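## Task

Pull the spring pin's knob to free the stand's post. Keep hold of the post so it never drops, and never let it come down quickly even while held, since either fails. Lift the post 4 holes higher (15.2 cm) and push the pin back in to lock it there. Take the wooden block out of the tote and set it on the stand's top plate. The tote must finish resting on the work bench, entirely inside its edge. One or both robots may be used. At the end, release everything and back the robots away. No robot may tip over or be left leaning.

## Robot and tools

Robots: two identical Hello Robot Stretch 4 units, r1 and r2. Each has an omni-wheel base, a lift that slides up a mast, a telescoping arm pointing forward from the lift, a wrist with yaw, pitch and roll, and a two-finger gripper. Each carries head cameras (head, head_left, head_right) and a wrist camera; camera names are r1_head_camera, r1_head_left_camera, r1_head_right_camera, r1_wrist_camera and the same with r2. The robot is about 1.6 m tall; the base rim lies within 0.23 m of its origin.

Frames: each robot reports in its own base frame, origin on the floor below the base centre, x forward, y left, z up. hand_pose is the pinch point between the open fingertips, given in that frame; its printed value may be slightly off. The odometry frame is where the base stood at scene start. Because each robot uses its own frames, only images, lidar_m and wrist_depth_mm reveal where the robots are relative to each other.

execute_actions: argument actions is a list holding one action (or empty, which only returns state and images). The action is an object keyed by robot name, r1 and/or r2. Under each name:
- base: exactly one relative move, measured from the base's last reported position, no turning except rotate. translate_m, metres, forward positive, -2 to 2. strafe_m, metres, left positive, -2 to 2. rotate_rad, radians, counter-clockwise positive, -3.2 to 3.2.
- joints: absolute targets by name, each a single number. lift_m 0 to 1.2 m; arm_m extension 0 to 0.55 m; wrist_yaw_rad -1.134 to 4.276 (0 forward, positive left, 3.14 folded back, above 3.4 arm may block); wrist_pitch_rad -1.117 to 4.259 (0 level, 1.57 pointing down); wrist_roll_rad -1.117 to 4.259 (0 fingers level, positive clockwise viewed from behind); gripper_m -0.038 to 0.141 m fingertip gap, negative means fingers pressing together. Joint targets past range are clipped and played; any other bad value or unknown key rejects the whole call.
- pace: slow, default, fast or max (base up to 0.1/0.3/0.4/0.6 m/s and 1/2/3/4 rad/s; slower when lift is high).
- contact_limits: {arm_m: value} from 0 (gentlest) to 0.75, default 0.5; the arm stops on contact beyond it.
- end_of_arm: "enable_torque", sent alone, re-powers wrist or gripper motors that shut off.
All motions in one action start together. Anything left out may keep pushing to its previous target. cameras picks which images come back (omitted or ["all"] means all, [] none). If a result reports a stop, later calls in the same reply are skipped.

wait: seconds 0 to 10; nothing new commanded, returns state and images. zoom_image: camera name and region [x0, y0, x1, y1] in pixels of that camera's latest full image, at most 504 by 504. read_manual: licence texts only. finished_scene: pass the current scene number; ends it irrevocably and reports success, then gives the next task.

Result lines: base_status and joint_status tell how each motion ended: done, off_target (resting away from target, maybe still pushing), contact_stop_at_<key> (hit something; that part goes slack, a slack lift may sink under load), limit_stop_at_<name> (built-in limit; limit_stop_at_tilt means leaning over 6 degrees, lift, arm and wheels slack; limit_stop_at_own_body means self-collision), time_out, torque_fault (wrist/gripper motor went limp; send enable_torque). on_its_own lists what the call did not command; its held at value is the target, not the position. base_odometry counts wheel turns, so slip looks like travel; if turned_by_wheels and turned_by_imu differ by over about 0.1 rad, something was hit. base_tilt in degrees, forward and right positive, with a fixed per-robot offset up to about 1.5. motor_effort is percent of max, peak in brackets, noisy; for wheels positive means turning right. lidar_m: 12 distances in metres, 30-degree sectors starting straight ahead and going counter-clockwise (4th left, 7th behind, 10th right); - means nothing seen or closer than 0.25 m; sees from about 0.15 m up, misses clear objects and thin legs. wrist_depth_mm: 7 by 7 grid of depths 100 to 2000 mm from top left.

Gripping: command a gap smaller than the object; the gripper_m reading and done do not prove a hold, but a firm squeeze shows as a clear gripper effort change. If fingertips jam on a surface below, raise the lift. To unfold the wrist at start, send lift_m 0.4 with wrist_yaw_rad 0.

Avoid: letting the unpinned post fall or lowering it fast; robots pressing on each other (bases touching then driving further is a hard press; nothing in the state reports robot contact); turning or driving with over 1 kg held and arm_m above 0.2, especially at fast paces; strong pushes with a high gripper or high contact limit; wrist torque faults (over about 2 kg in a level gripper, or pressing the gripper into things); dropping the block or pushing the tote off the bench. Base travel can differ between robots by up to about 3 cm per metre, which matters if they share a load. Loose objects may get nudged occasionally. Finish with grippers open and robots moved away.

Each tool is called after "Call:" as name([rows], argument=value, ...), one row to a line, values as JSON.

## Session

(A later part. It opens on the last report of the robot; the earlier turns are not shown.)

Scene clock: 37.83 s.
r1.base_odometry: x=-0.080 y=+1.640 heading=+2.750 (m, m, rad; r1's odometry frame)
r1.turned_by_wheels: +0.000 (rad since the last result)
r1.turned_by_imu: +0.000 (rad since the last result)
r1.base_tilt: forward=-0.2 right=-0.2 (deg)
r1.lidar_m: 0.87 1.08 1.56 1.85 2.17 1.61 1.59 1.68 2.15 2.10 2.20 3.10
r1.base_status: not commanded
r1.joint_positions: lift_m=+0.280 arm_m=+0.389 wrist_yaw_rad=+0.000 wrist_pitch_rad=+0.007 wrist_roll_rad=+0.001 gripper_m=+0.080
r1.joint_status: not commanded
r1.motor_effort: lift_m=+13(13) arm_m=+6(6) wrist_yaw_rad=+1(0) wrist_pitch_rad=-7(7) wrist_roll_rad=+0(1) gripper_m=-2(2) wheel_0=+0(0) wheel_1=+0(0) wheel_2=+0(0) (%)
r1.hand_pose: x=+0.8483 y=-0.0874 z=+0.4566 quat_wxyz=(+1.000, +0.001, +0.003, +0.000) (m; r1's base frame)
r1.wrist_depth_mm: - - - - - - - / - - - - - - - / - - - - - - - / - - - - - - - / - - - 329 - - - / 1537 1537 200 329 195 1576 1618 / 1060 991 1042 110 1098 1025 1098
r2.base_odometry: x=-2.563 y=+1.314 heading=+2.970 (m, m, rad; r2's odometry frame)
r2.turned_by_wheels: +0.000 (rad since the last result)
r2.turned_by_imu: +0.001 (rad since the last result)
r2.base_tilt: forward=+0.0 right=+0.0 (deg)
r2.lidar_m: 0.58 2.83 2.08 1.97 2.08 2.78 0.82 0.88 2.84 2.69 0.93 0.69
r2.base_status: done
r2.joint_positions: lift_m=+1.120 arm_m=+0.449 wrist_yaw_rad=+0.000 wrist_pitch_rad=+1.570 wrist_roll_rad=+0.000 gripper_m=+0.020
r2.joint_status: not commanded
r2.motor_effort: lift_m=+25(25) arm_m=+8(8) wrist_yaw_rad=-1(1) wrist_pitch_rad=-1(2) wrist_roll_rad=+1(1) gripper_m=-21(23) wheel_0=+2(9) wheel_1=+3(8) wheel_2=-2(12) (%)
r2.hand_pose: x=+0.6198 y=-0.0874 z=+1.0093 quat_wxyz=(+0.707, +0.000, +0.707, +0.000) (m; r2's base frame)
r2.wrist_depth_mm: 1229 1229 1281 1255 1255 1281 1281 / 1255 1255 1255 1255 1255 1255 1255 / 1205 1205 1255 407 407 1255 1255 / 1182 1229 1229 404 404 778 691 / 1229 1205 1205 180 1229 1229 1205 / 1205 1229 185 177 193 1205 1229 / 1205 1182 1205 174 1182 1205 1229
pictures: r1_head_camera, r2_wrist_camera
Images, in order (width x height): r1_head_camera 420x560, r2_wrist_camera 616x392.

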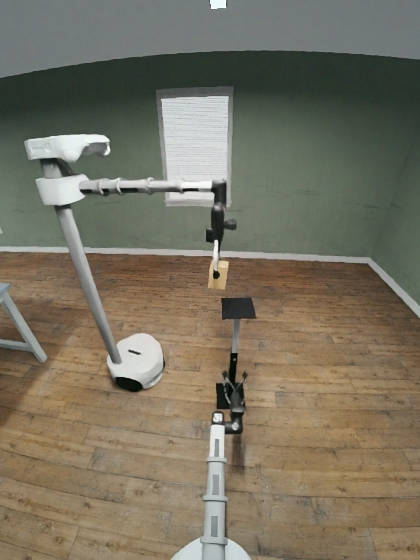

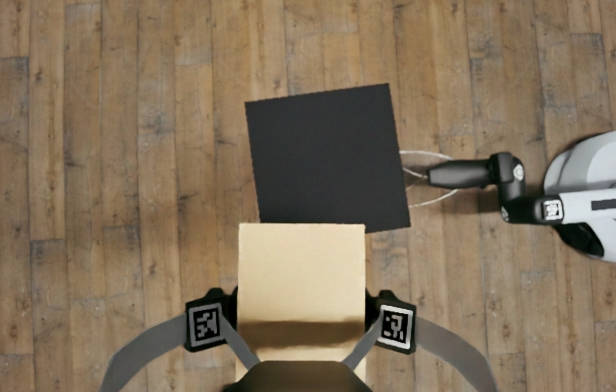

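Call:
execute_actions([
  {"r2":{"base":{"strafe_m":-0.025},"joints":{"arm_m":0.545,"lift_m":1.04}}},
], cameras=[])

Call:
execute_actions([
  {"r2":{"joints":{"lift_m":1.02},"pace":"slow"}},
], cameras=["r2_wrist_camera"])

Call:
execute_actions([
  {"r2":{"joints":{"gripper_m":0.11}}},
], cameras=[])

Call:
execute_actions([
  {"r2":{"joints":{"lift_m":1.1}}},
], cameras=[])

Call:
execute_actions([
  {"r2":{"joints":{"arm_m":0.0}}},
], cameras=[])

Call:
execute_actions([
  {"r2":{"joints":{"lift_m":0.42,"wrist_pitch_rad":0}},"r1":{"joints":{"arm_m":0.44}}},
], cameras=["r1_head_camera","r2_wrist_camera","r1_wrist_camera"])

Scene clock: 39.53 s.
r1.base_odometry: x=-0.080 y=+1.640 heading=+2.750 (m, m, rad; r1's odometry frame)
r1.turned_by_wheels: +0.000 (rad since the last result)
r1.turned_by_imu: +0.000 (rad since the last result)
r1.base_tilt: forward=-0.2 right=-0.2 (deg)
r1.lidar_m: 0.88 1.05 1.56 1.81 2.18 1.63 1.59 1.66 2.17 2.09 2.20 3.05
r1.base_status: not commanded
r1.joint_positions: lift_m=+0.280 arm_m=+0.389 wrist_yaw_rad=+0.000 wrist_pitch_rad=+0.007 wrist_roll_rad=+0.001 gripper_m=+0.080
r1.joint_status: not commanded
r1.motor_effort: lift_m=+13(13) arm_m=+6(6) wrist_yaw_rad=+1(1) wrist_pitch_rad=-7(7) wrist_roll_rad=+2(1) gripper_m=-3(2) wheel_0=+0(1) wheel_1=+0(0) wheel_2=+0(0) (%)
r1.hand_pose: x=+0.8483 y=-0.0874 z=+0.4566 quat_wxyz=(+1.000, +0.001, +0.003, +0.000) (m; r1's base frame)
r1.wrist_depth_mm: - - - - - - - / - - - - - - - / - - - - - - - / - - - - - - - / - - - 329 - - - / 1464 1537 200 329 196 1576 1661 / 1060 991 1078 110 1098 1025 1098
r2.base_odometry: x=-2.558 y=+1.339 heading=+2.969 (m, m, rad; r2's odometry frame)
r2.turned_by_wheels: +0.000 (rad since the last result)
r2.turned_by_imu: +0.000 (rad since the last result)
r2.base_tilt: forward=+0.0 right=-0.1 (deg)
r2.lidar_m: 0.62 2.80 2.10 2.01 2.12 2.83 0.81 0.85 2.82 2.66 0.93 0.68
r2.base_status: done
r2.joint_positions: lift_m=+1.040 arm_m=+0.544 wrist_yaw_rad=+0.000 wrist_pitch_rad=+1.570 wrist_roll_rad=+0.000 gripper_m=+0.020
r2.joint_status: all done
r2.motor_effort: lift_m=+16(23) arm_m=+8(8) wrist_yaw_rad=-1(1) wrist_pitch_rad=-1(1) wrist_roll_rad=+0(0) gripper_m=-19(19) wheel_0=-2(9) wheel_1=-3(10) wheel_2=+0(2) (%)
r2.hand_pose: x=+0.7147 y=-0.0874 z=+0.9300 quat_wxyz=(+0.707, +0.000, +0.707, +0.000) (m; r2's base frame)
r2.wrist_depth_mm: 1138 1160 1160 1182 1182 1182 1205 / 1182 1160 1160 1182 1182 1182 1182 / 1138 1160 1160 1160 1160 1182 1182 / 1138 1138 325 324 1138 1160 1118 / 1138 1138 320 180 322 1160 640 / 1118 1118 185 177 192 1138 1160 / 1118 1138 1118 174 1118 1118 1138
pictures: none
No camera images: the call's "cameras" was empty. Leave "cameras" out to get every camera's image.

Scene clock: 40.47 s.
r1.base_odometry: x=-0.080 y=+1.640 heading=+2.750 (m, m, rad; r1's odometry frame)
r1.turned_by_wheels: +0.000 (rad since the last result)
r1.turned_by_imu: +0.000 (rad since the last result)
r1.base_tilt: forward=-0.2 right=-0.2 (deg)
r1.lidar_m: 0.88 1.06 1.54 1.86 2.19 1.63 1.57 1.68 2.16 2.10 2.19 3.09
r1.base_status: not commanded
r1.joint_positions: lift_m=+0.280 arm_m=+0.389 wrist_yaw_rad=+0.000 wrist_pitch_rad=+0.007 wrist_roll_rad=+0.001 gripper_m=+0.080
r1.joint_status: not commanded
r1.motor_effort: lift_m=+13(13) arm_m=+6(5) wrist_yaw_rad=+1(1) wrist_pitch_rad=-7(8) wrist_roll_rad=+0(2) gripper_m=-4(3) wheel_0=+0(0) wheel_1=+0(0) wheel_2=+0(0) (%)
r1.hand_pose: x=+0.8483 y=-0.0874 z=+0.4566 quat_wxyz=(+1.000, +0.001, +0.003, +0.000) (m; r1's base frame)
r1.wrist_depth_mm: - - - - - - - / - - - - - - - / - - - - - - - / - - - - - - - / - - - 330 - - - / 1499 1537 199 330 196 1618 1618 / 1042 976 1060 110 1078 1025 1098
r2.base_odometry: x=-2.558 y=+1.339 heading=+2.969 (m, m, rad; r2's odometry frame)
r2.turned_by_wheels: +0.000 (rad since the last result)
r2.turned_by_imu: +0.000 (rad since the last result)
r2.base_tilt: forward=+0.0 right=+0.1 (deg)
r2.lidar_m: 0.61 2.84 2.14 2.00 2.10 2.81 0.81 0.85 2.81 2.67 0.90 0.69
r2.base_status: not commanded
r2.joint_positions: lift_m=+1.020 arm_m=+0.544 wrist_yaw_rad=+0.000 wrist_pitch_rad=+1.570 wrist_roll_rad=+0.000 gripper_m=+0.020
r2.joint_status: all done
r2.motor_effort: lift_m=+16(16) arm_m=+8(8) wrist_yaw_rad=-1(1) wrist_pitch_rad=-1(1) wrist_roll_rad=+0(1) gripper_m=-21(22) wheel_0=-2(2) wheel_1=-3(3) wheel_2=+0(0) (%)
r2.hand_pose: x=+0.7147 y=-0.0874 z=+0.9100 quat_wxyz=(+0.707, +0.000, +0.707, +0.000) (m; r2's base frame)
r2.wrist_depth_mm: 1160 1138 1160 1160 1160 1182 1160 / 1138 1160 1138 1160 1138 1160 1138 / 1138 1138 1138 1138 1138 1138 1160 / 1138 1118 304 303 676 1138 1118 / 1118 1098 300 179 303 1118 627 / 1118 1118 185 177 193 1118 1118 / 1098 1098 297 174 1098 1118 1138
pictures: r2_wrist_camera
Images, in order (width x height): r2_wrist_camera 616x392.

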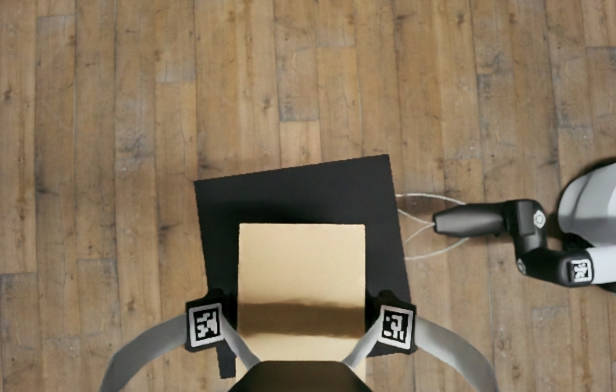

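Scene clock: 42.20 s.
r1.base_odometry: x=-0.080 y=+1.640 heading=+2.750 (m, m, rad; r1's odometry frame)
r1.turned_by_wheels: +0.000 (rad since the last result)
r1.turned_by_imu: +0.000 (rad since the last result)
r1.base_tilt: forward=-0.2 right=-0.2 (deg)
r1.lidar_m: 0.87 1.05 1.56 1.85 2.20 1.64 1.59 1.68 2.16 2.08 2.20 3.12
r1.base_status: not commanded
r1.joint_positions: lift_m=+0.280 arm_m=+0.389 wrist_yaw_rad=+0.000 wrist_pitch_rad=+0.007 wrist_roll_rad=+0.001 gripper_m=+0.080
r1.joint_status: not commanded
r1.motor_effort: lift_m=+13(13) arm_m=+6(6) wrist_yaw_rad=+1(1) wrist_pitch_rad=-7(7) wrist_roll_rad=+1(0) gripper_m=-3(3) wheel_0=-1(1) wheel_1=+0(0) wheel_2=+0(0) (%)
r1.hand_pose: x=+0.8483 y=-0.0874 z=+0.4566 quat_wxyz=(+1.000, +0.001, +0.003, +0.000) (m; r1's base frame)
r1.wrist_depth_mm: - - - - - - - / - - - - - - - / - - - - - - - / - - - - - - - / - - - 330 - - - / 1499 1499 199 330 196 1576 1618 / 1060 991 1060 110 1078 1025 1118
r2.base_odometry: x=-2.558 y=+1.339 heading=+2.969 (m, m, rad; r2's odometry frame)
r2.turned_by_wheels: +0.000 (rad since the last result)
r2.turned_by_imu: +0.000 (rad since the last result)
r2.base_tilt: forward=-0.1 right=+0.0 (deg)
r2.lidar_m: 0.62 2.81 2.11 2.00 2.10 2.82 0.80 0.82 2.82 2.66 0.92 0.68
r2.base_status: not commanded
r2.joint_positions: lift_m=+1.020 arm_m=+0.544 wrist_yaw_rad=+0.000 wrist_pitch_rad=+1.571 wrist_roll_rad=+0.000 gripper_m=+0.110
r2.joint_status: all done
r2.motor_effort: lift_m=+15(15) arm_m=+8(9) wrist_yaw_rad=+0(0) wrist_pitch_rad=-2(4) wrist_roll_rad=+0(0) gripper_m=-1(19) wheel_0=-1(2) wheel_1=-3(3) wheel_2=+0(0) (%)
r2.hand_pose: x=+0.7145 y=-0.0874 z=+0.9100 quat_wxyz=(+0.707, +0.000, +0.707, +0.000) (m; r2's base frame)
r2.wrist_depth_mm: 1138 1138 1160 1160 1160 1182 1160 / 1138 1160 1138 1160 1160 1160 1160 / 1138 1138 1138 1138 1138 1182 1160 / 1118 1138 304 304 676 1138 1118 / 1118 1098 301 182 303 1138 627 / 1098 1118 193 181 201 1118 1118 / 1118 1098 297 150 1098 1118 1138
pictures: none
No camera images: the call's "cameras" was empty. Leave "cameras" out to get every camera's image.

Scene clock: 43.53 s.
r1.base_odometry: x=-0.080 y=+1.640 heading=+2.750 (m, m, rad; r1's odometry frame)
r1.turned_by_wheels: +0.000 (rad since the last result)
r1.turned_by_imu: +0.000 (rad since the last result)
r1.base_tilt: forward=-0.2 right=-0.3 (deg)
r1.lidar_m: 0.87 1.07 1.56 1.85 2.20 1.63 1.57 1.68 2.16 2.09 2.19 3.06
r1.base_status: not commanded
r1.joint_positions: lift_m=+0.280 arm_m=+0.389 wrist_yaw_rad=+0.000 wrist_pitch_rad=+0.007 wrist_roll_rad=+0.001 gripper_m=+0.080
r1.joint_status: not commanded
r1.motor_effort: lift_m=+13(13) arm_m=+6(6) wrist_yaw_rad=+1(1) wrist_pitch_rad=-7(8) wrist_roll_rad=+1(0) gripper_m=-3(2) wheel_0=+0(0) wheel_1=+0(0) wheel_2=+0(0) (%)
r1.hand_pose: x=+0.8483 y=-0.0874 z=+0.4566 quat_wxyz=(+1.000, +0.001, +0.003, +0.000) (m; r1's base frame)
r1.wrist_depth_mm: - - - - - - - / - - - - - - - / - - - - - - - / - - - - - - - / - - - 330 - - - / 1499 1499 199 332 196 1576 1618 / 1042 1025 1060 110 1060 1025 1098
r2.base_odometry: x=-2.558 y=+1.339 heading=+2.969 (m, m, rad; r2's odometry frame)
r2.turned_by_wheels: +0.000 (rad since the last result)
r2.turned_by_imu: +0.000 (rad since the last result)
r2.base_tilt: forward=+0.1 right=+0.0 (deg)
r2.lidar_m: 0.60 2.83 2.14 1.99 2.07 2.80 0.80 0.85 2.78 2.64 0.94 0.70
r2.base_status: not commanded
r2.joint_positions: lift_m=+1.100 arm_m=+0.544 wrist_yaw_rad=+0.000 wrist_pitch_rad=+1.570 wrist_roll_rad=+0.000 gripper_m=+0.110
r2.joint_status: all done
r2.motor_effort: lift_m=+24(25) arm_m=+8(8) wrist_yaw_rad=+0(0) wrist_pitch_rad=-1(1) wrist_roll_rad=-1(0) gripper_m=+0(1) wheel_0=-2(2) wheel_1=-3(3) wheel_2=+0(0) (%)
r2.hand_pose: x=+0.7145 y=-0.0874 z=+0.9894 quat_wxyz=(+0.707, +0.000, +0.707, +0.000) (m; r2's base frame)
r2.wrist_depth_mm: 1229 1229 1229 1255 1229 1255 1255 / 1205 1229 1229 1255 1229 1229 1229 / 1229 1229 1229 1229 1229 1255 1229 / 1205 1205 1205 384 1205 1229 1118 / 1182 1182 1182 262 1205 1229 668 / 1182 1205 377 259 220 1205 1205 / 1182 1182 1182 150 1182 1205 1205
pictures: none
No camera images: the call's "cameras" was empty. Leave "cameras" out to get every camera's image.

Scene clock: 46.17 s.
r1.base_odometry: x=-0.080 y=+1.640 heading=+2.750 (m, m, rad; r1's odometry frame)
r1.turned_by_wheels: +0.000 (rad since the last result)
r1.turned_by_imu: -0.001 (rad since the last result)
r1.base_tilt: forward=-0.2 right=-0.1 (deg)
r1.lidar_m: 0.87 1.04 1.58 1.84 2.21 1.63 1.57 1.68 2.17 2.09 2.21 3.07
r1.base_status: not commanded
r1.joint_positions: lift_m=+0.280 arm_m=+0.389 wrist_yaw_rad=+0.000 wrist_pitch_rad=+0.007 wrist_roll_rad=+0.001 gripper_m=+0.080
r1.joint_status: not commanded
r1.motor_effort: lift_m=+13(13) arm_m=+6(6) wrist_yaw_rad=+1(1) wrist_pitch_rad=-7(7) wrist_roll_rad=+0(2) gripper_m=-7(2) wheel_0=+0(0) wheel_1=+0(0) wheel_2=+0(0) (%)
r1.hand_pose: x=+0.8483 y=-0.0874 z=+0.4566 quat_wxyz=(+1.000, +0.001, +0.003, +0.000) (m; r1's base frame)
r1.wrist_depth_mm: - - - - - - - / - - - - - - - / - - - - - - - / - - - - - - - / - - - 330 - - - / 1499 1576 200 329 195 1618 1618 / 1060 991 1060 110 1098 1025 1078
r2.base_odometry: x=-2.558 y=+1.339 heading=+2.969 (m, m, rad; r2's odometry frame)
r2.turned_by_wheels: +0.000 (rad since the last result)
r2.turned_by_imu: +0.000 (rad since the last result)
r2.base_tilt: forward=+0.0 right=+0.0 (deg)
r2.lidar_m: 0.61 2.81 2.11 2.01 2.11 2.82 0.82 0.86 2.83 2.66 0.91 0.70
r2.base_status: not commanded
r2.joint_positions: lift_m=+1.100 arm_m=+0.003 wrist_yaw_rad=+0.000 wrist_pitch_rad=+1.570 wrist_roll_rad=+0.000 gripper_m=+0.110
r2.joint_status: all done
joint sent to its limit — the command would take r2.arm_m past its lower limit, so that joint was sent only as far as its limit.
r2.motor_effort: lift_m=+24(24) arm_m=-8(11) wrist_yaw_rad=-1(1) wrist_pitch_rad=-1(2) wrist_roll_rad=+1(0) gripper_m=-1(1) wheel_0=-2(2) wheel_1=-3(3) wheel_2=+0(0) (%)
r2.hand_pose: x=+0.1738 y=-0.0874 z=+0.9894 quat_wxyz=(+0.707, +0.000, +0.707, +0.000) (m; r2's base frame)
r2.wrist_depth_mm: 1255 1205 1255 1229 1255 1229 1078 / 1205 1205 1255 1229 1229 1255 1118 / 1205 1229 1229 1229 1255 1229 1255 / 1205 1182 1205 1205 1229 1229 1229 / 1182 1205 1008 1008 1205 1205 1229 / 1182 1205 976 991 221 1182 1229 / 1182 1160 1182 150 1205 1205 1205
pictures: none
No camera images: the call's "cameras" was empty. Leave "cameras" out to get every camera's image.

Scene clock: 49.70 s.
r1.base_odometry: x=-0.080 y=+1.640 heading=+2.750 (m, m, rad; r1's odometry frame)
r1.turned_by_wheels: +0.000 (rad since the last result)
r1.turned_by_imu: -0.001 (rad since the last result)
r1.base_tilt: forward=-0.2 right=-0.3 (deg)
r1.lidar_m: 0.87 0.96 1.54 1.84 2.21 1.63 1.56 1.69 2.17 2.10 2.18 3.08
r1.base_status: not commanded
r1.joint_positions: lift_m=+0.280 arm_m=+0.439 wrist_yaw_rad=+0.000 wrist_pitch_rad=+0.007 wrist_roll_rad=+0.001 gripper_m=+0.080
r1.joint_status: all done
r1.motor_effort: lift_m=+13(14) arm_m=+6(6) wrist_yaw_rad=+1(1) wrist_pitch_rad=-8(7) wrist_roll_rad=+0(1) gripper_m=-4(3) wheel_0=+0(0) wheel_1=+0(0) wheel_2=+0(0) (%)
r1.hand_pose: x=+0.8983 y=-0.0874 z=+0.4566 quat_wxyz=(+1.000, +0.001, +0.003, +0.000) (m; r1's base frame)
r1.wrist_depth_mm: - - - - - - - / - - - - - - - / - - - 287 - - - / - - - 287 - - - / - - - 281 - - - / 1499 1537 200 281 195 1576 1576 / 1060 991 1060 110 1078 1025 1118
r2.base_odometry: x=-2.558 y=+1.339 heading=+2.969 (m, m, rad; r2's odometry frame)
r2.turned_by_wheels: +0.000 (rad since the last result)
r2.turned_by_imu: +0.000 (rad since the last result)
r2.base_tilt: forward=+0.0 right=+0.0 (deg)
r2.lidar_m: 0.63 2.83 2.11 2.01 2.11 2.80 0.79 0.81 2.80 2.67 0.94 0.68
r2.base_status: not commanded
r2.joint_positions: lift_m=+0.420 arm_m=+0.003 wrist_yaw_rad=+0.000 wrist_pitch_rad=+0.003 wrist_roll_rad=+0.000 gripper_m=+0.110
r2.joint_status: all done
r2.motor_effort: lift_m=+15(23) arm_m=-8(8) wrist_yaw_rad=-1(0) wrist_pitch_rad=-8(10) wrist_roll_rad=+0(0) gripper_m=-1(4) wheel_0=-2(2) wheel_1=-3(3) wheel_2=+0(0) (%)
r2.hand_pose: x=+0.4622 y=-0.0874 z=+0.5977 quat_wxyz=(+1.000, +0.000, +0.001, +0.000) (m; r2's base frame)
r2.wrist_depth_mm: - - - - - - - / - - - 488 - - - / - - - - - - - / - - - - - - - / - - - - - - - / - - - - 221 - - / 1618 1499 1499 150 512 492 477
pictures: r1_head_camera, r1_wrist_camera, r2_wrist_camera
Images, in order (width x height): r1_head_camera 420x560, r1_wrist_camera 616x392, r2_wrist_camera 616x392.

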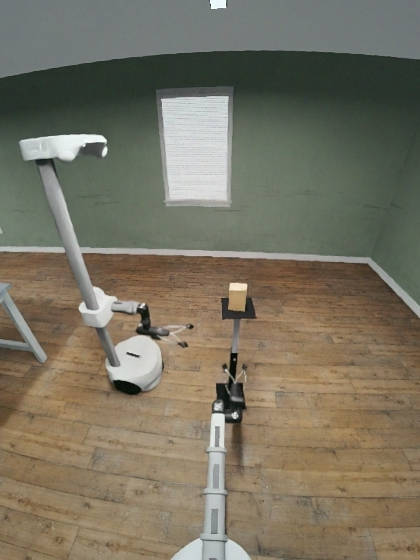

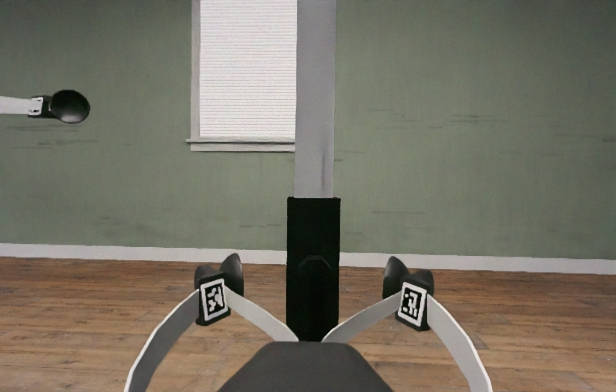

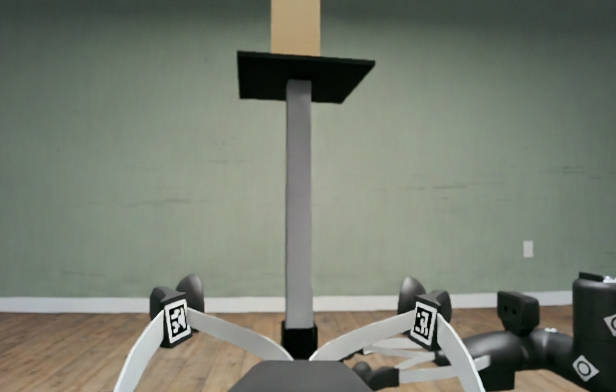

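Call:
execute_actions([
  {"r2":{"joints":{"lift_m":0.27}},"r1":{"joints":{"gripper_m":0.045}}},
], cameras=["r2_wrist_camera","r1_wrist_camera"])

Call:
zoom_image(camera="r2_wrist_camera", region=[220,170,460,330])

Scene clock: 51.57 s.
r1.base_odometry: x=-0.080 y=+1.640 heading=+2.750 (m, m, rad; r1's odometry frame)
r1.turned_by_wheels: +0.000 (rad since the last result)
r1.turned_by_imu: +0.000 (rad since the last result)
r1.base_tilt: forward=-0.2 right=-0.2 (deg)
r1.lidar_m: 0.87 0.94 1.57 1.88 2.16 1.61 1.58 1.65 2.16 2.09 2.19 3.09
r1.base_status: not commanded
r1.joint_positions: lift_m=+0.280 arm_m=+0.439 wrist_yaw_rad=+0.000 wrist_pitch_rad=+0.007 wrist_roll_rad=+0.001 gripper_m=+0.045
r1.joint_status: all done
r1.motor_effort: lift_m=+13(13) arm_m=+6(6) wrist_yaw_rad=+1(1) wrist_pitch_rad=-8(8) wrist_roll_rad=+2(2) gripper_m=-2(7) wheel_0=-1(1) wheel_1=+0(0) wheel_2=+0(0) (%)
r1.hand_pose: x=+0.8983 y=-0.0874 z=+0.4566 quat_wxyz=(+1.000, +0.001, +0.003, +0.000) (m; r1's base frame)
r1.wrist_depth_mm: - - - - - - - / - - - - - - - / - - - 287 - - - / - - - 287 - - - / - - - 281 - - - / 1499 1537 196 282 193 1618 1661 / 1060 991 1060 110 1078 1025 1098
r2.base_odometry: x=-2.558 y=+1.339 heading=+2.969 (m, m, rad; r2's odometry frame)
r2.turned_by_wheels: +0.000 (rad since the last result)
r2.turned_by_imu: +0.000 (rad since the last result)
r2.base_tilt: forward=+0.0 right=+0.0 (deg)
r2.lidar_m: 0.60 2.83 2.11 2.00 2.09 2.84 0.81 0.83 2.83 2.67 0.91 0.69
r2.base_status: not commanded
r2.joint_positions: lift_m=+0.270 arm_m=+0.003 wrist_yaw_rad=+0.000 wrist_pitch_rad=+0.003 wrist_roll_rad=+0.000 gripper_m=+0.110
r2.joint_status: all done
r2.motor_effort: lift_m=+15(15) arm_m=-8(8) wrist_yaw_rad=-1(1) wrist_pitch_rad=-8(9) wrist_roll_rad=+0(0) gripper_m=-1(1) wheel_0=-3(2) wheel_1=-3(3) wheel_2=+0(0) (%)
r2.hand_pose: x=+0.4622 y=-0.0874 z=+0.4478 quat_wxyz=(+1.000, +0.000, +0.001, +0.000) (m; r2's base frame)
r2.wrist_depth_mm: - - - - - - - / - - - - - - - / - - - - - - - / - - - - - - - / - - - 496 - 500 500 / 1921 1708 1756 1576 220 1983 1983 / 1255 1118 1160 150 1182 1160 1308
pictures: r1_wrist_camera, r2_wrist_camera
Images, in order (width x height): r1_wrist_camera 616x392, r2_wrist_camera 616x392.

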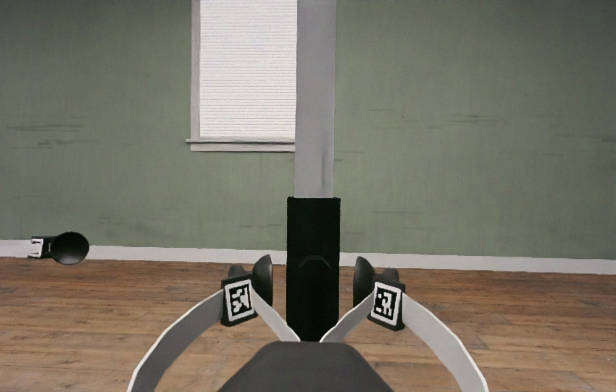

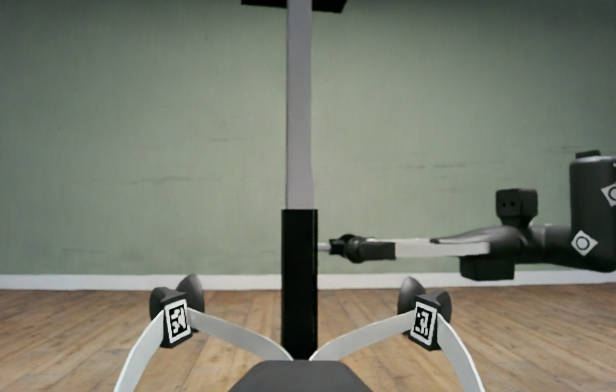

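Region (220, 170, 460, 330) of r2_wrist_camera's 616x392 image, scaled by 2.100.

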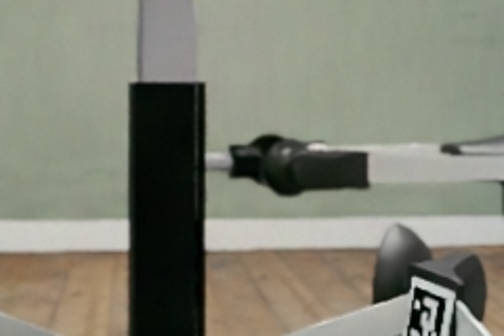

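Call:
execute_actions([
  {"r2":{"joints":{"lift_m":0.5}},"r1":{"joints":{"arm_m":0.458,"lift_m":0.284}}},
], cameras=[])

Call:
execute_actions([
  {"r2":{"joints":{"arm_m":0.26,"gripper_m":0.07}}},
], cameras=["r2_wrist_camera","r1_wrist_camera","r1_head_camera"])

Scene clock: 53.80 s.
r1.base_odometry: x=-0.080 y=+1.640 heading=+2.750 (m, m, rad; r1's odometry frame)
r1.turned_by_wheels: +0.000 (rad since the last result)
r1.turned_by_imu: +0.000 (rad since the last result)
r1.base_tilt: forward=-0.2 right=-0.2 (deg)
r1.lidar_m: 0.87 0.96 1.56 1.88 2.19 1.63 1.58 1.68 2.16 2.10 2.19 3.06
r1.base_status: not commanded
r1.joint_positions: lift_m=+0.284 arm_m=+0.457 wrist_yaw_rad=+0.000 wrist_pitch_rad=+0.007 wrist_roll_rad=+0.001 gripper_m=+0.045
r1.joint_status: all done
r1.motor_effort: lift_m=+22(21) arm_m=+6(7) wrist_yaw_rad=+1(1) wrist_pitch_rad=-8(7) wrist_roll_rad=+1(0) gripper_m=-2(4) wheel_0=-1(0) wheel_1=+0(0) wheel_2=+0(0) (%)
r1.hand_pose: x=+0.9163 y=-0.0874 z=+0.4599 quat_wxyz=(+1.000, +0.001, +0.003, +0.000) (m; r1's base frame)
r1.wrist_depth_mm: - - - 266 - - - / - - - 268 - - - / - - - 268 - - - / - - - 268 - - - / - - - 263 - - - / 1576 1537 196 263 193 1618 1618 / 1078 1008 1098 110 1098 1025 1118
r2.base_odometry: x=-2.558 y=+1.339 heading=+2.969 (m, m, rad; r2's odometry frame)
r2.turned_by_wheels: +0.000 (rad since the last result)
r2.turned_by_imu: +0.000 (rad since the last result)
r2.base_tilt: forward=+0.1 right=+0.0 (deg)
r2.lidar_m: 0.60 2.83 2.15 2.02 2.11 2.79 0.82 0.84 2.80 2.66 0.90 0.71
r2.base_status: not commanded
r2.joint_positions: lift_m=+0.500 arm_m=+0.003 wrist_yaw_rad=+0.000 wrist_pitch_rad=+0.003 wrist_roll_rad=+0.000 gripper_m=+0.110
r2.joint_status: all done
r2.motor_effort: lift_m=+24(25) arm_m=-8(8) wrist_yaw_rad=-1(1) wrist_pitch_rad=-8(8) wrist_roll_rad=+1(0) gripper_m=-1(2) wheel_0=-2(2) wheel_1=-3(3) wheel_2=+0(0) (%)
r2.hand_pose: x=+0.4622 y=-0.0874 z=+0.6770 quat_wxyz=(+1.000, +0.000, +0.001, +0.000) (m; r2's base frame)
r2.wrist_depth_mm: - - - - - - - / - - - - - - - / - - - 480 - - - / - - - - - - - / - - - - - - - / - - - - 221 - - / 1808 1708 1661 149 1756 517 1661
pictures: none
No camera images: the call's "cameras" was empty. Leave "cameras" out to get every camera's image.

Scene clock: 55.70 s.
r1.base_odometry: x=-0.080 y=+1.640 heading=+2.750 (m, m, rad; r1's odometry frame)
r1.turned_by_wheels: +0.000 (rad since the last result)
r1.turned_by_imu: +0.000 (rad since the last result)
r1.base_tilt: forward=-0.1 right=-0.2 (deg)
r1.lidar_m: 0.88 1.03 1.56 1.87 2.20 1.61 1.59 1.68 2.17 2.08 2.21 3.09
r1.base_status: not commanded
r1.joint_positions: lift_m=+0.284 arm_m=+0.457 wrist_yaw_rad=+0.000 wrist_pitch_rad=+0.007 wrist_roll_rad=+0.001 gripper_m=+0.045
r1.joint_status: not commanded
r1.motor_effort: lift_m=+22(22) arm_m=+6(6) wrist_yaw_rad=+1(1) wrist_pitch_rad=-7(8) wrist_roll_rad=+1(1) gripper_m=-4(4) wheel_0=-1(0) wheel_1=+0(0) wheel_2=+0(0) (%)
r1.hand_pose: x=+0.9163 y=-0.0874 z=+0.4599 quat_wxyz=(+1.000, +0.001, +0.003, +0.000) (m; r1's base frame)
r1.wrist_depth_mm: 283 342 - 267 - - - / - - - 268 - - - / - - - 268 - - - / - - - 268 - - - / - - - 262 - - - / 1537 1499 196 263 193 1618 1618 / 1060 991 1060 110 1098 1042 1118
r2.base_odometry: x=-2.558 y=+1.339 heading=+2.969 (m, m, rad; r2's odometry frame)
r2.turned_by_wheels: +0.000 (rad since the last result)
r2.turned_by_imu: +0.000 (rad since the last result)
r2.base_tilt: forward=+0.0 right=+0.0 (deg)
r2.lidar_m: 0.62 2.83 2.15 2.01 2.10 2.80 0.78 0.81 2.80 2.66 0.92 0.73
r2.base_status: not commanded
r2.joint_positions: lift_m=+0.500 arm_m=+0.259 wrist_yaw_rad=+0.000 wrist_pitch_rad=+0.002 wrist_roll_rad=+0.000 gripper_m=+0.070
r2.joint_status: all done
r2.motor_effort: lift_m=+24(24) arm_m=+8(7) wrist_yaw_rad=-1(0) wrist_pitch_rad=-7(8) wrist_roll_rad=+0(0) gripper_m=-3(2) wheel_0=-2(2) wheel_1=-3(3) wheel_2=+0(0) (%)
r2.hand_pose: x=+0.7179 y=-0.0874 z=+0.6772 quat_wxyz=(+1.000, +0.000, +0.001, +0.000) (m; r2's base frame)
r2.wrist_depth_mm: - - 193 193 193 - - / - - 278 230 304 - - / - - - 229 - - - / - - - 228 - - - / - - - 226 - - - / - - 213 224 216 - - / 1808 1661 1661 153 1708 1756 1808
pictures: r1_head_camera, r1_wrist_camera, r2_wrist_camera
Images, in order (width x height): r1_head_camera 420x560, r1_wrist_camera 616x392, r2_wrist_camera 616x392.

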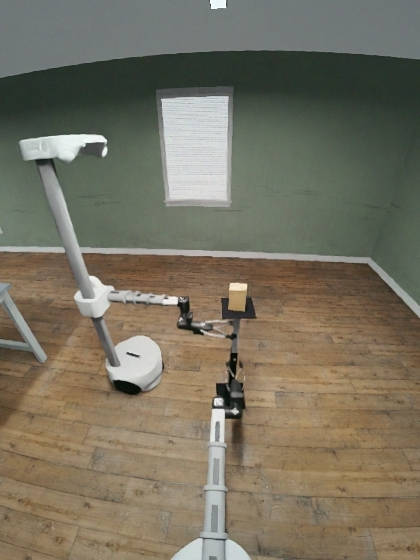

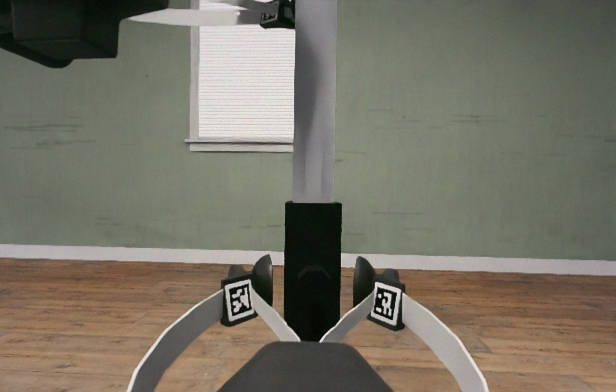

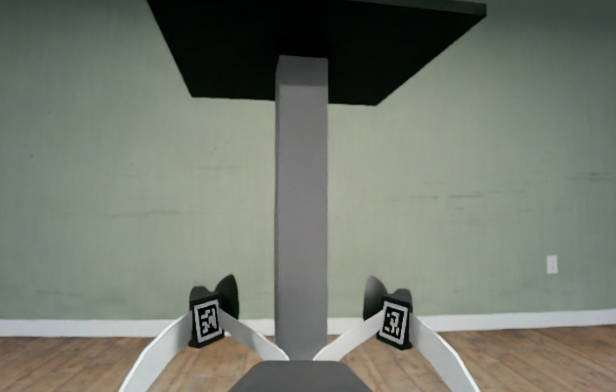

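Call:
execute_actions([
  {"r2":{"joints":{"arm_m":0.28,"lift_m":0.62}}},
], cameras=[])

Call:
execute_actions([
  {"r2":{"joints":{"gripper_m":-0.025}}},
], cameras=["r2_wrist_camera","r1_head_camera","r2_head_camera"])

Call:
zoom_image(camera="r1_head_camera", region=[150,260,310,400])

Scene clock: 57.47 s.
r1.base_odometry: x=-0.080 y=+1.640 heading=+2.750 (m, m, rad; r1's odometry frame)
r1.turned_by_wheels: +0.000 (rad since the last result)
r1.turned_by_imu: +0.000 (rad since the last result)
r1.base_tilt: forward=-0.2 right=-0.3 (deg)
r1.lidar_m: 0.88 1.06 1.57 1.86 2.18 1.64 1.56 1.68 2.17 2.09 2.20 3.08
r1.base_status: not commanded
r1.joint_positions: lift_m=+0.284 arm_m=+0.457 wrist_yaw_rad=+0.000 wrist_pitch_rad=+0.007 wrist_roll_rad=+0.001 gripper_m=+0.045
r1.joint_status: not commanded
r1.motor_effort: lift_m=+22(22) arm_m=+6(6) wrist_yaw_rad=+1(1) wrist_pitch_rad=-8(7) wrist_roll_rad=+1(1) gripper_m=-5(7) wheel_0=+0(0) wheel_1=+0(0) wheel_2=+0(0) (%)
r1.hand_pose: x=+0.9163 y=-0.0874 z=+0.4599 quat_wxyz=(+1.000, +0.001, +0.003, +0.000) (m; r1's base frame)
r1.wrist_depth_mm: - - - 267 - - - / - - - 268 - - - / - - - 268 - - - / - - - 268 - - - / - - - 262 - - - / 1537 1537 196 263 192 1576 1618 / 1060 1025 1060 110 1078 1025 1098
r2.base_odometry: x=-2.558 y=+1.339 heading=+2.969 (m, m, rad; r2's odometry frame)
r2.turned_by_wheels: +0.000 (rad since the last result)
r2.turned_by_imu: +0.000 (rad since the last result)
r2.base_tilt: forward=+0.0 right=-0.1 (deg)
r2.lidar_m: 0.66 2.82 2.10 2.00 2.12 2.83 0.82 0.86 2.80 2.66 0.95 0.70
r2.base_status: not commanded
r2.joint_positions: lift_m=+0.620 arm_m=+0.279 wrist_yaw_rad=+0.000 wrist_pitch_rad=+0.002 wrist_roll_rad=+0.000 gripper_m=+0.070
r2.joint_status: all done
r2.motor_effort: lift_m=+23(25) arm_m=+8(8) wrist_yaw_rad=-1(1) wrist_pitch_rad=-8(8) wrist_roll_rad=+0(0) gripper_m=-2(3) wheel_0=-2(2) wheel_1=-3(3) wheel_2=+0(0) (%)
r2.hand_pose: x=+0.7379 y=-0.0874 z=+0.7972 quat_wxyz=(+1.000, +0.000, +0.001, +0.000) (m; r2's base frame)
r2.wrist_depth_mm: - - - 178 - - - / - - - 177 - - - / - - - 176 - - - / - - - 175 - - - / - - 173 173 175 - - / - - 212 204 216 - - / - 1983 1921 153 1983 - -
pictures: none
No camera images: the call's "cameras" was empty. Leave "cameras" out to get every camera's image.

Scene clock: 59.17 s.
r1.base_odometry: x=-0.080 y=+1.640 heading=+2.750 (m, m, rad; r1's odometry frame)
r1.turned_by_wheels: +0.000 (rad since the last result)
r1.turned_by_imu: +0.000 (rad since the last result)
r1.base_tilt: forward=-0.2 right=-0.2 (deg)
r1.lidar_m: 0.88 1.06 1.55 1.86 2.17 1.66 1.59 1.66 2.16 2.10 2.17 3.08
r1.base_status: not commanded
r1.joint_positions: lift_m=+0.284 arm_m=+0.457 wrist_yaw_rad=+0.000 wrist_pitch_rad=+0.007 wrist_roll_rad=+0.001 gripper_m=+0.045
r1.joint_status: not commanded
r1.motor_effort: lift_m=+22(22) arm_m=+6(6) wrist_yaw_rad=+1(1) wrist_pitch_rad=-7(7) wrist_roll_rad=+0(0) gripper_m=-3(4) wheel_0=+0(1) wheel_1=+0(1) wheel_2=+0(0) (%)
r1.hand_pose: x=+0.9163 y=-0.0874 z=+0.4599 quat_wxyz=(+1.000, +0.001, +0.003, +0.000) (m; r1's base frame)
r1.wrist_depth_mm: - - - 267 - - - / - - - 268 - - - / - - - 270 - - - / - - - 270 - - - / - - - 263 - - - / 1537 1537 195 263 193 1576 1661 / 1060 991 1060 110 1098 1042 1098
r2.base_odometry: x=-2.559 y=+1.338 heading=+2.971 (m, m, rad; r2's odometry frame)
r2.turned_by_wheels: +0.002 (rad since the last result)
r2.turned_by_imu: -0.037 (rad since the last result)
r2.base_tilt: forward=+0.1 right=+0.0 (deg)
r2.lidar_m: 0.65 2.81 2.17 1.99 2.07 2.70 0.82 0.83 2.86 2.65 0.92 0.73
r2.base_status: not commanded
r2.joint_positions: lift_m=+0.620 arm_m=+0.281 wrist_yaw_rad=+0.021 wrist_pitch_rad=+0.004 wrist_roll_rad=+0.000 gripper_m=-0.024
r2.joint_status: all done
r2.on_its_own: wrist_yaw_rad is at rest, and its effort (-63) is outside its rest range (-13 to +13)
r2.motor_effort: lift_m=+24(24) arm_m=-4(8) wrist_yaw_rad=-63(63) wrist_pitch_rad=-13(15) wrist_roll_rad=+0(0) gripper_m=-34(34) wheel_0=+4(8) wheel_1=-3(7) wheel_2=+17(17) (%)
r2.hand_pose: x=+0.7419 y=-0.0812 z=+0.7966 quat_wxyz=(+1.000, +0.000, +0.002, +0.011) (m; r2's base frame)
r2.wrist_depth_mm: - - 164 165 - - - / - - 163 164 - - - / - - 162 162 - - - / - - 161 162 - - - / - 236 160 160 178 - - / - - 181 191 - - - / - 162 1808 188 1863 1983 -
pictures: r1_head_camera, r2_head_camera, r2_wrist_camera
Images, in order (width x height): r1_head_camera 420x560, r2_head_camera 420x560, r2_wrist_camera 616x392.

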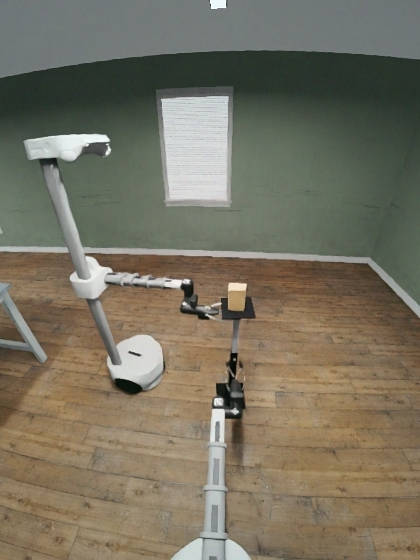

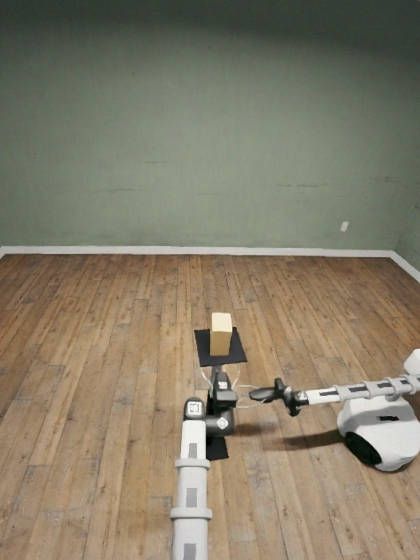

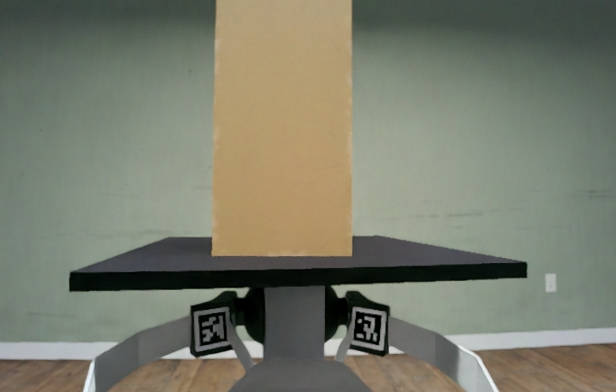

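Region (150, 260, 310, 400) of r1_head_camera's 420x560 image, scaled by 3.150, with more detail than that image has; it fills the top 441 rows of this view, and the rest is white.

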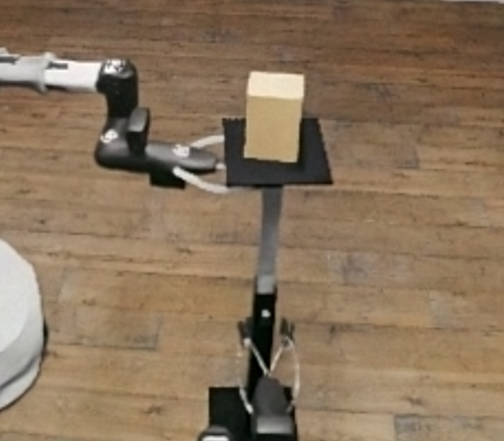

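Relieve yaw, preload slightly, r1 grips.

Call:
execute_actions([
  {"r2":{"joints":{"wrist_yaw_rad":0.07,"lift_m":0.625}},"r1":{"joints":{"gripper_m":-0.015}}},
], cameras=["r1_wrist_camera"])

Call:
execute_actions([
  {"r1":{"joints":{"arm_m":0.44},"pace":"slow"}},
], cameras=["r1_wrist_camera","r2_head_camera","r2_wrist_camera"])

Scene clock: 60.70 s.
r1.base_odometry: x=-0.080 y=+1.640 heading=+2.750 (m, m, rad; r1's odometry frame)
r1.turned_by_wheels: +0.000 (rad since the last result)
r1.turned_by_imu: +0.000 (rad since the last result)
r1.base_tilt: forward=-0.2 right=-0.1 (deg)
r1.lidar_m: 0.87 1.07 1.56 1.88 2.20 1.66 1.57 1.68 2.17 2.09 2.20 3.09
r1.base_status: not commanded
r1.joint_positions: lift_m=+0.284 arm_m=+0.458 wrist_yaw_rad=+0.002 wrist_pitch_rad=+0.007 wrist_roll_rad=+0.001 gripper_m=-0.014
r1.joint_status: all done
r1.motor_effort: lift_m=+22(22) arm_m=+2(6) wrist_yaw_rad=-6(7) wrist_pitch_rad=-8(8) wrist_roll_rad=+1(2) gripper_m=-23(23) wheel_0=-2(2) wheel_1=-1(1) wheel_2=+1(1) (%)
r1.hand_pose: x=+0.9172 y=-0.0867 z=+0.4599 quat_wxyz=(+1.000, +0.001, +0.004, +0.001) (m; r1's base frame)
r1.wrist_depth_mm: - - - 266 - - - / - - - 267 - - - / - - - 267 - - - / - - - 268 - - - / - - - 260 - - - / 1499 1537 185 212 183 1618 1661 / 1060 946 1060 110 1078 976 1118
r2.base_odometry: x=-2.559 y=+1.339 heading=+2.970 (m, m, rad; r2's odometry frame)
r2.turned_by_wheels: -0.001 (rad since the last result)
r2.turned_by_imu: -0.001 (rad since the last result)
r2.base_tilt: forward=+0.0 right=+0.0 (deg)
r2.lidar_m: 0.65 2.80 2.16 2.00 2.07 2.69 0.83 0.85 2.87 2.67 0.96 0.72
r2.base_status: not commanded
r2.joint_positions: lift_m=+0.624 arm_m=+0.281 wrist_yaw_rad=+0.074 wrist_pitch_rad=+0.010 wrist_roll_rad=+0.000 gripper_m=-0.024
r2.joint_status: all done
r2.on_its_own: wrist_pitch_rad is at rest, and its effort (-28) is outside its rest range (-23 to +23)
r2.motor_effort: lift_m=+27(27) arm_m=-4(4) wrist_yaw_rad=-11(60) wrist_pitch_rad=-28(29) wrist_roll_rad=+0(1) gripper_m=-30(33) wheel_0=-4(3) wheel_1=-3(3) wheel_2=+12(17) (%)
r2.hand_pose: x=+0.7458 y=-0.0659 z=+0.7999 quat_wxyz=(+0.999, +0.000, +0.005, +0.037) (m; r2's base frame)
r2.wrist_depth_mm: - - - 162 - - - / - - - 161 - - - / - - - 160 - - - / - - - 160 - - - / - - 159 158 182 - - / - - 183 189 183 - - / - 1808 1808 187 1808 1756 -
pictures: r1_wrist_camera
Images, in order (width x height): r1_wrist_camera 616x392.

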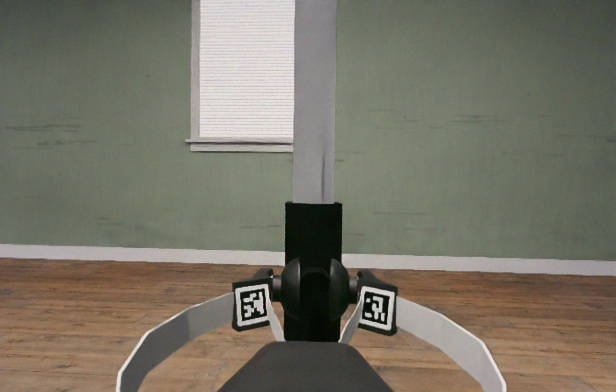

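Scene clock: 61.83 s.
r1.base_odometry: x=-0.080 y=+1.640 heading=+2.750 (m, m, rad; r1's odometry frame)
r1.turned_by_wheels: +0.000 (rad since the last result)
r1.turned_by_imu: +0.000 (rad since the last result)
r1.base_tilt: forward=-0.2 right=-0.3 (deg)
r1.lidar_m: 0.86 1.05 1.54 1.86 2.21 1.62 1.57 1.70 2.13 2.09 2.19 3.09
r1.base_status: not commanded
r1.joint_positions: lift_m=+0.284 arm_m=+0.441 wrist_yaw_rad=+0.000 wrist_pitch_rad=+0.007 wrist_roll_rad=+0.001 gripper_m=-0.015
r1.joint_status: all done
r1.motor_effort: lift_m=+22(22) arm_m=-7(10) wrist_yaw_rad=-1(9) wrist_pitch_rad=-8(8) wrist_roll_rad=+1(0) gripper_m=-13(22) wheel_0=-1(2) wheel_1=+0(1) wheel_2=+0(1) (%)
r1.hand_pose: x=+0.9005 y=-0.0873 z=+0.4599 quat_wxyz=(+1.000, +0.001, +0.004, +0.000) (m; r1's base frame)
r1.wrist_depth_mm: - - - - - - - / - - - 283 - - - / - - - 285 - - - / - - - 285 - - - / - - - 278 - - - / 1499 1537 185 202 185 1576 1618 / 1060 991 1060 110 1078 1025 1118
r2.base_odometry: x=-2.559 y=+1.339 heading=+2.970 (m, m, rad; r2's odometry frame)
r2.turned_by_wheels: +0.000 (rad since the last result)
r2.turned_by_imu: +0.000 (rad since the last result)
r2.base_tilt: forward=+0.0 right=+0.1 (deg)
r2.lidar_m: 0.63 2.78 2.14 2.00 2.08 2.71 0.82 0.83 2.85 2.67 0.96 0.72
r2.base_status: not commanded
r2.joint_positions: lift_m=+0.624 arm_m=+0.281 wrist_yaw_rad=+0.074 wrist_pitch_rad=+0.010 wrist_roll_rad=+0.000 gripper_m=-0.024
r2.joint_status: not commanded
r2.on_its_own: wrist_pitch_rad is at rest, and its effort (-29) is outside its rest range (-23 to +23)
r2.motor_effort: lift_m=+27(26) arm_m=-4(4) wrist_yaw_rad=-11(12) wrist_pitch_rad=-29(28) wrist_roll_rad=+0(1) gripper_m=-27(30) wheel_0=-4(4) wheel_1=-3(3) wheel_2=+12(12) (%)
r2.hand_pose: x=+0.7458 y=-0.0659 z=+0.7999 quat_wxyz=(+0.999, +0.000, +0.005, +0.037) (m; r2's base frame)
r2.wrist_depth_mm: - - - 162 - - - / - - - 161 - - - / - - - 160 - - - / - - - 159 - - - / - - 159 158 182 - - / - - 184 189 183 - - / - 1756 1808 187 1808 1756 -
pictures: r1_wrist_camera, r2_head_camera, r2_wrist_camera
Images, in order (width x height): r1_wrist_camera 616x392, r2_head_camera 420x560, r2_wrist_camera 616x392.

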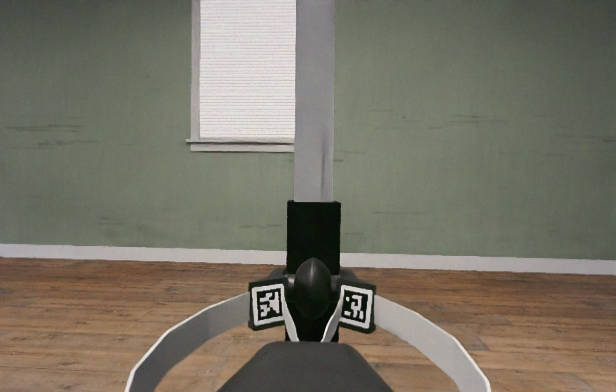

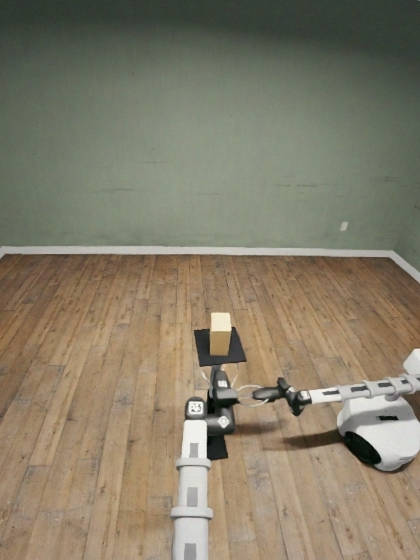

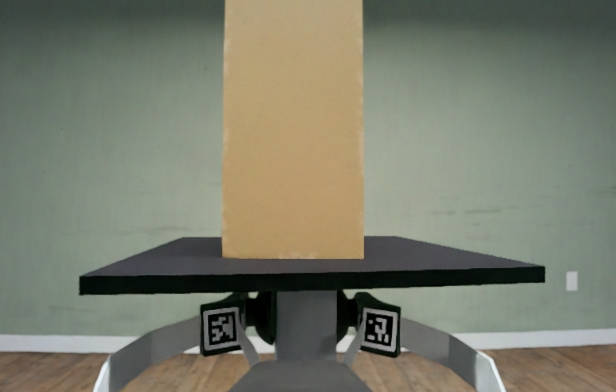

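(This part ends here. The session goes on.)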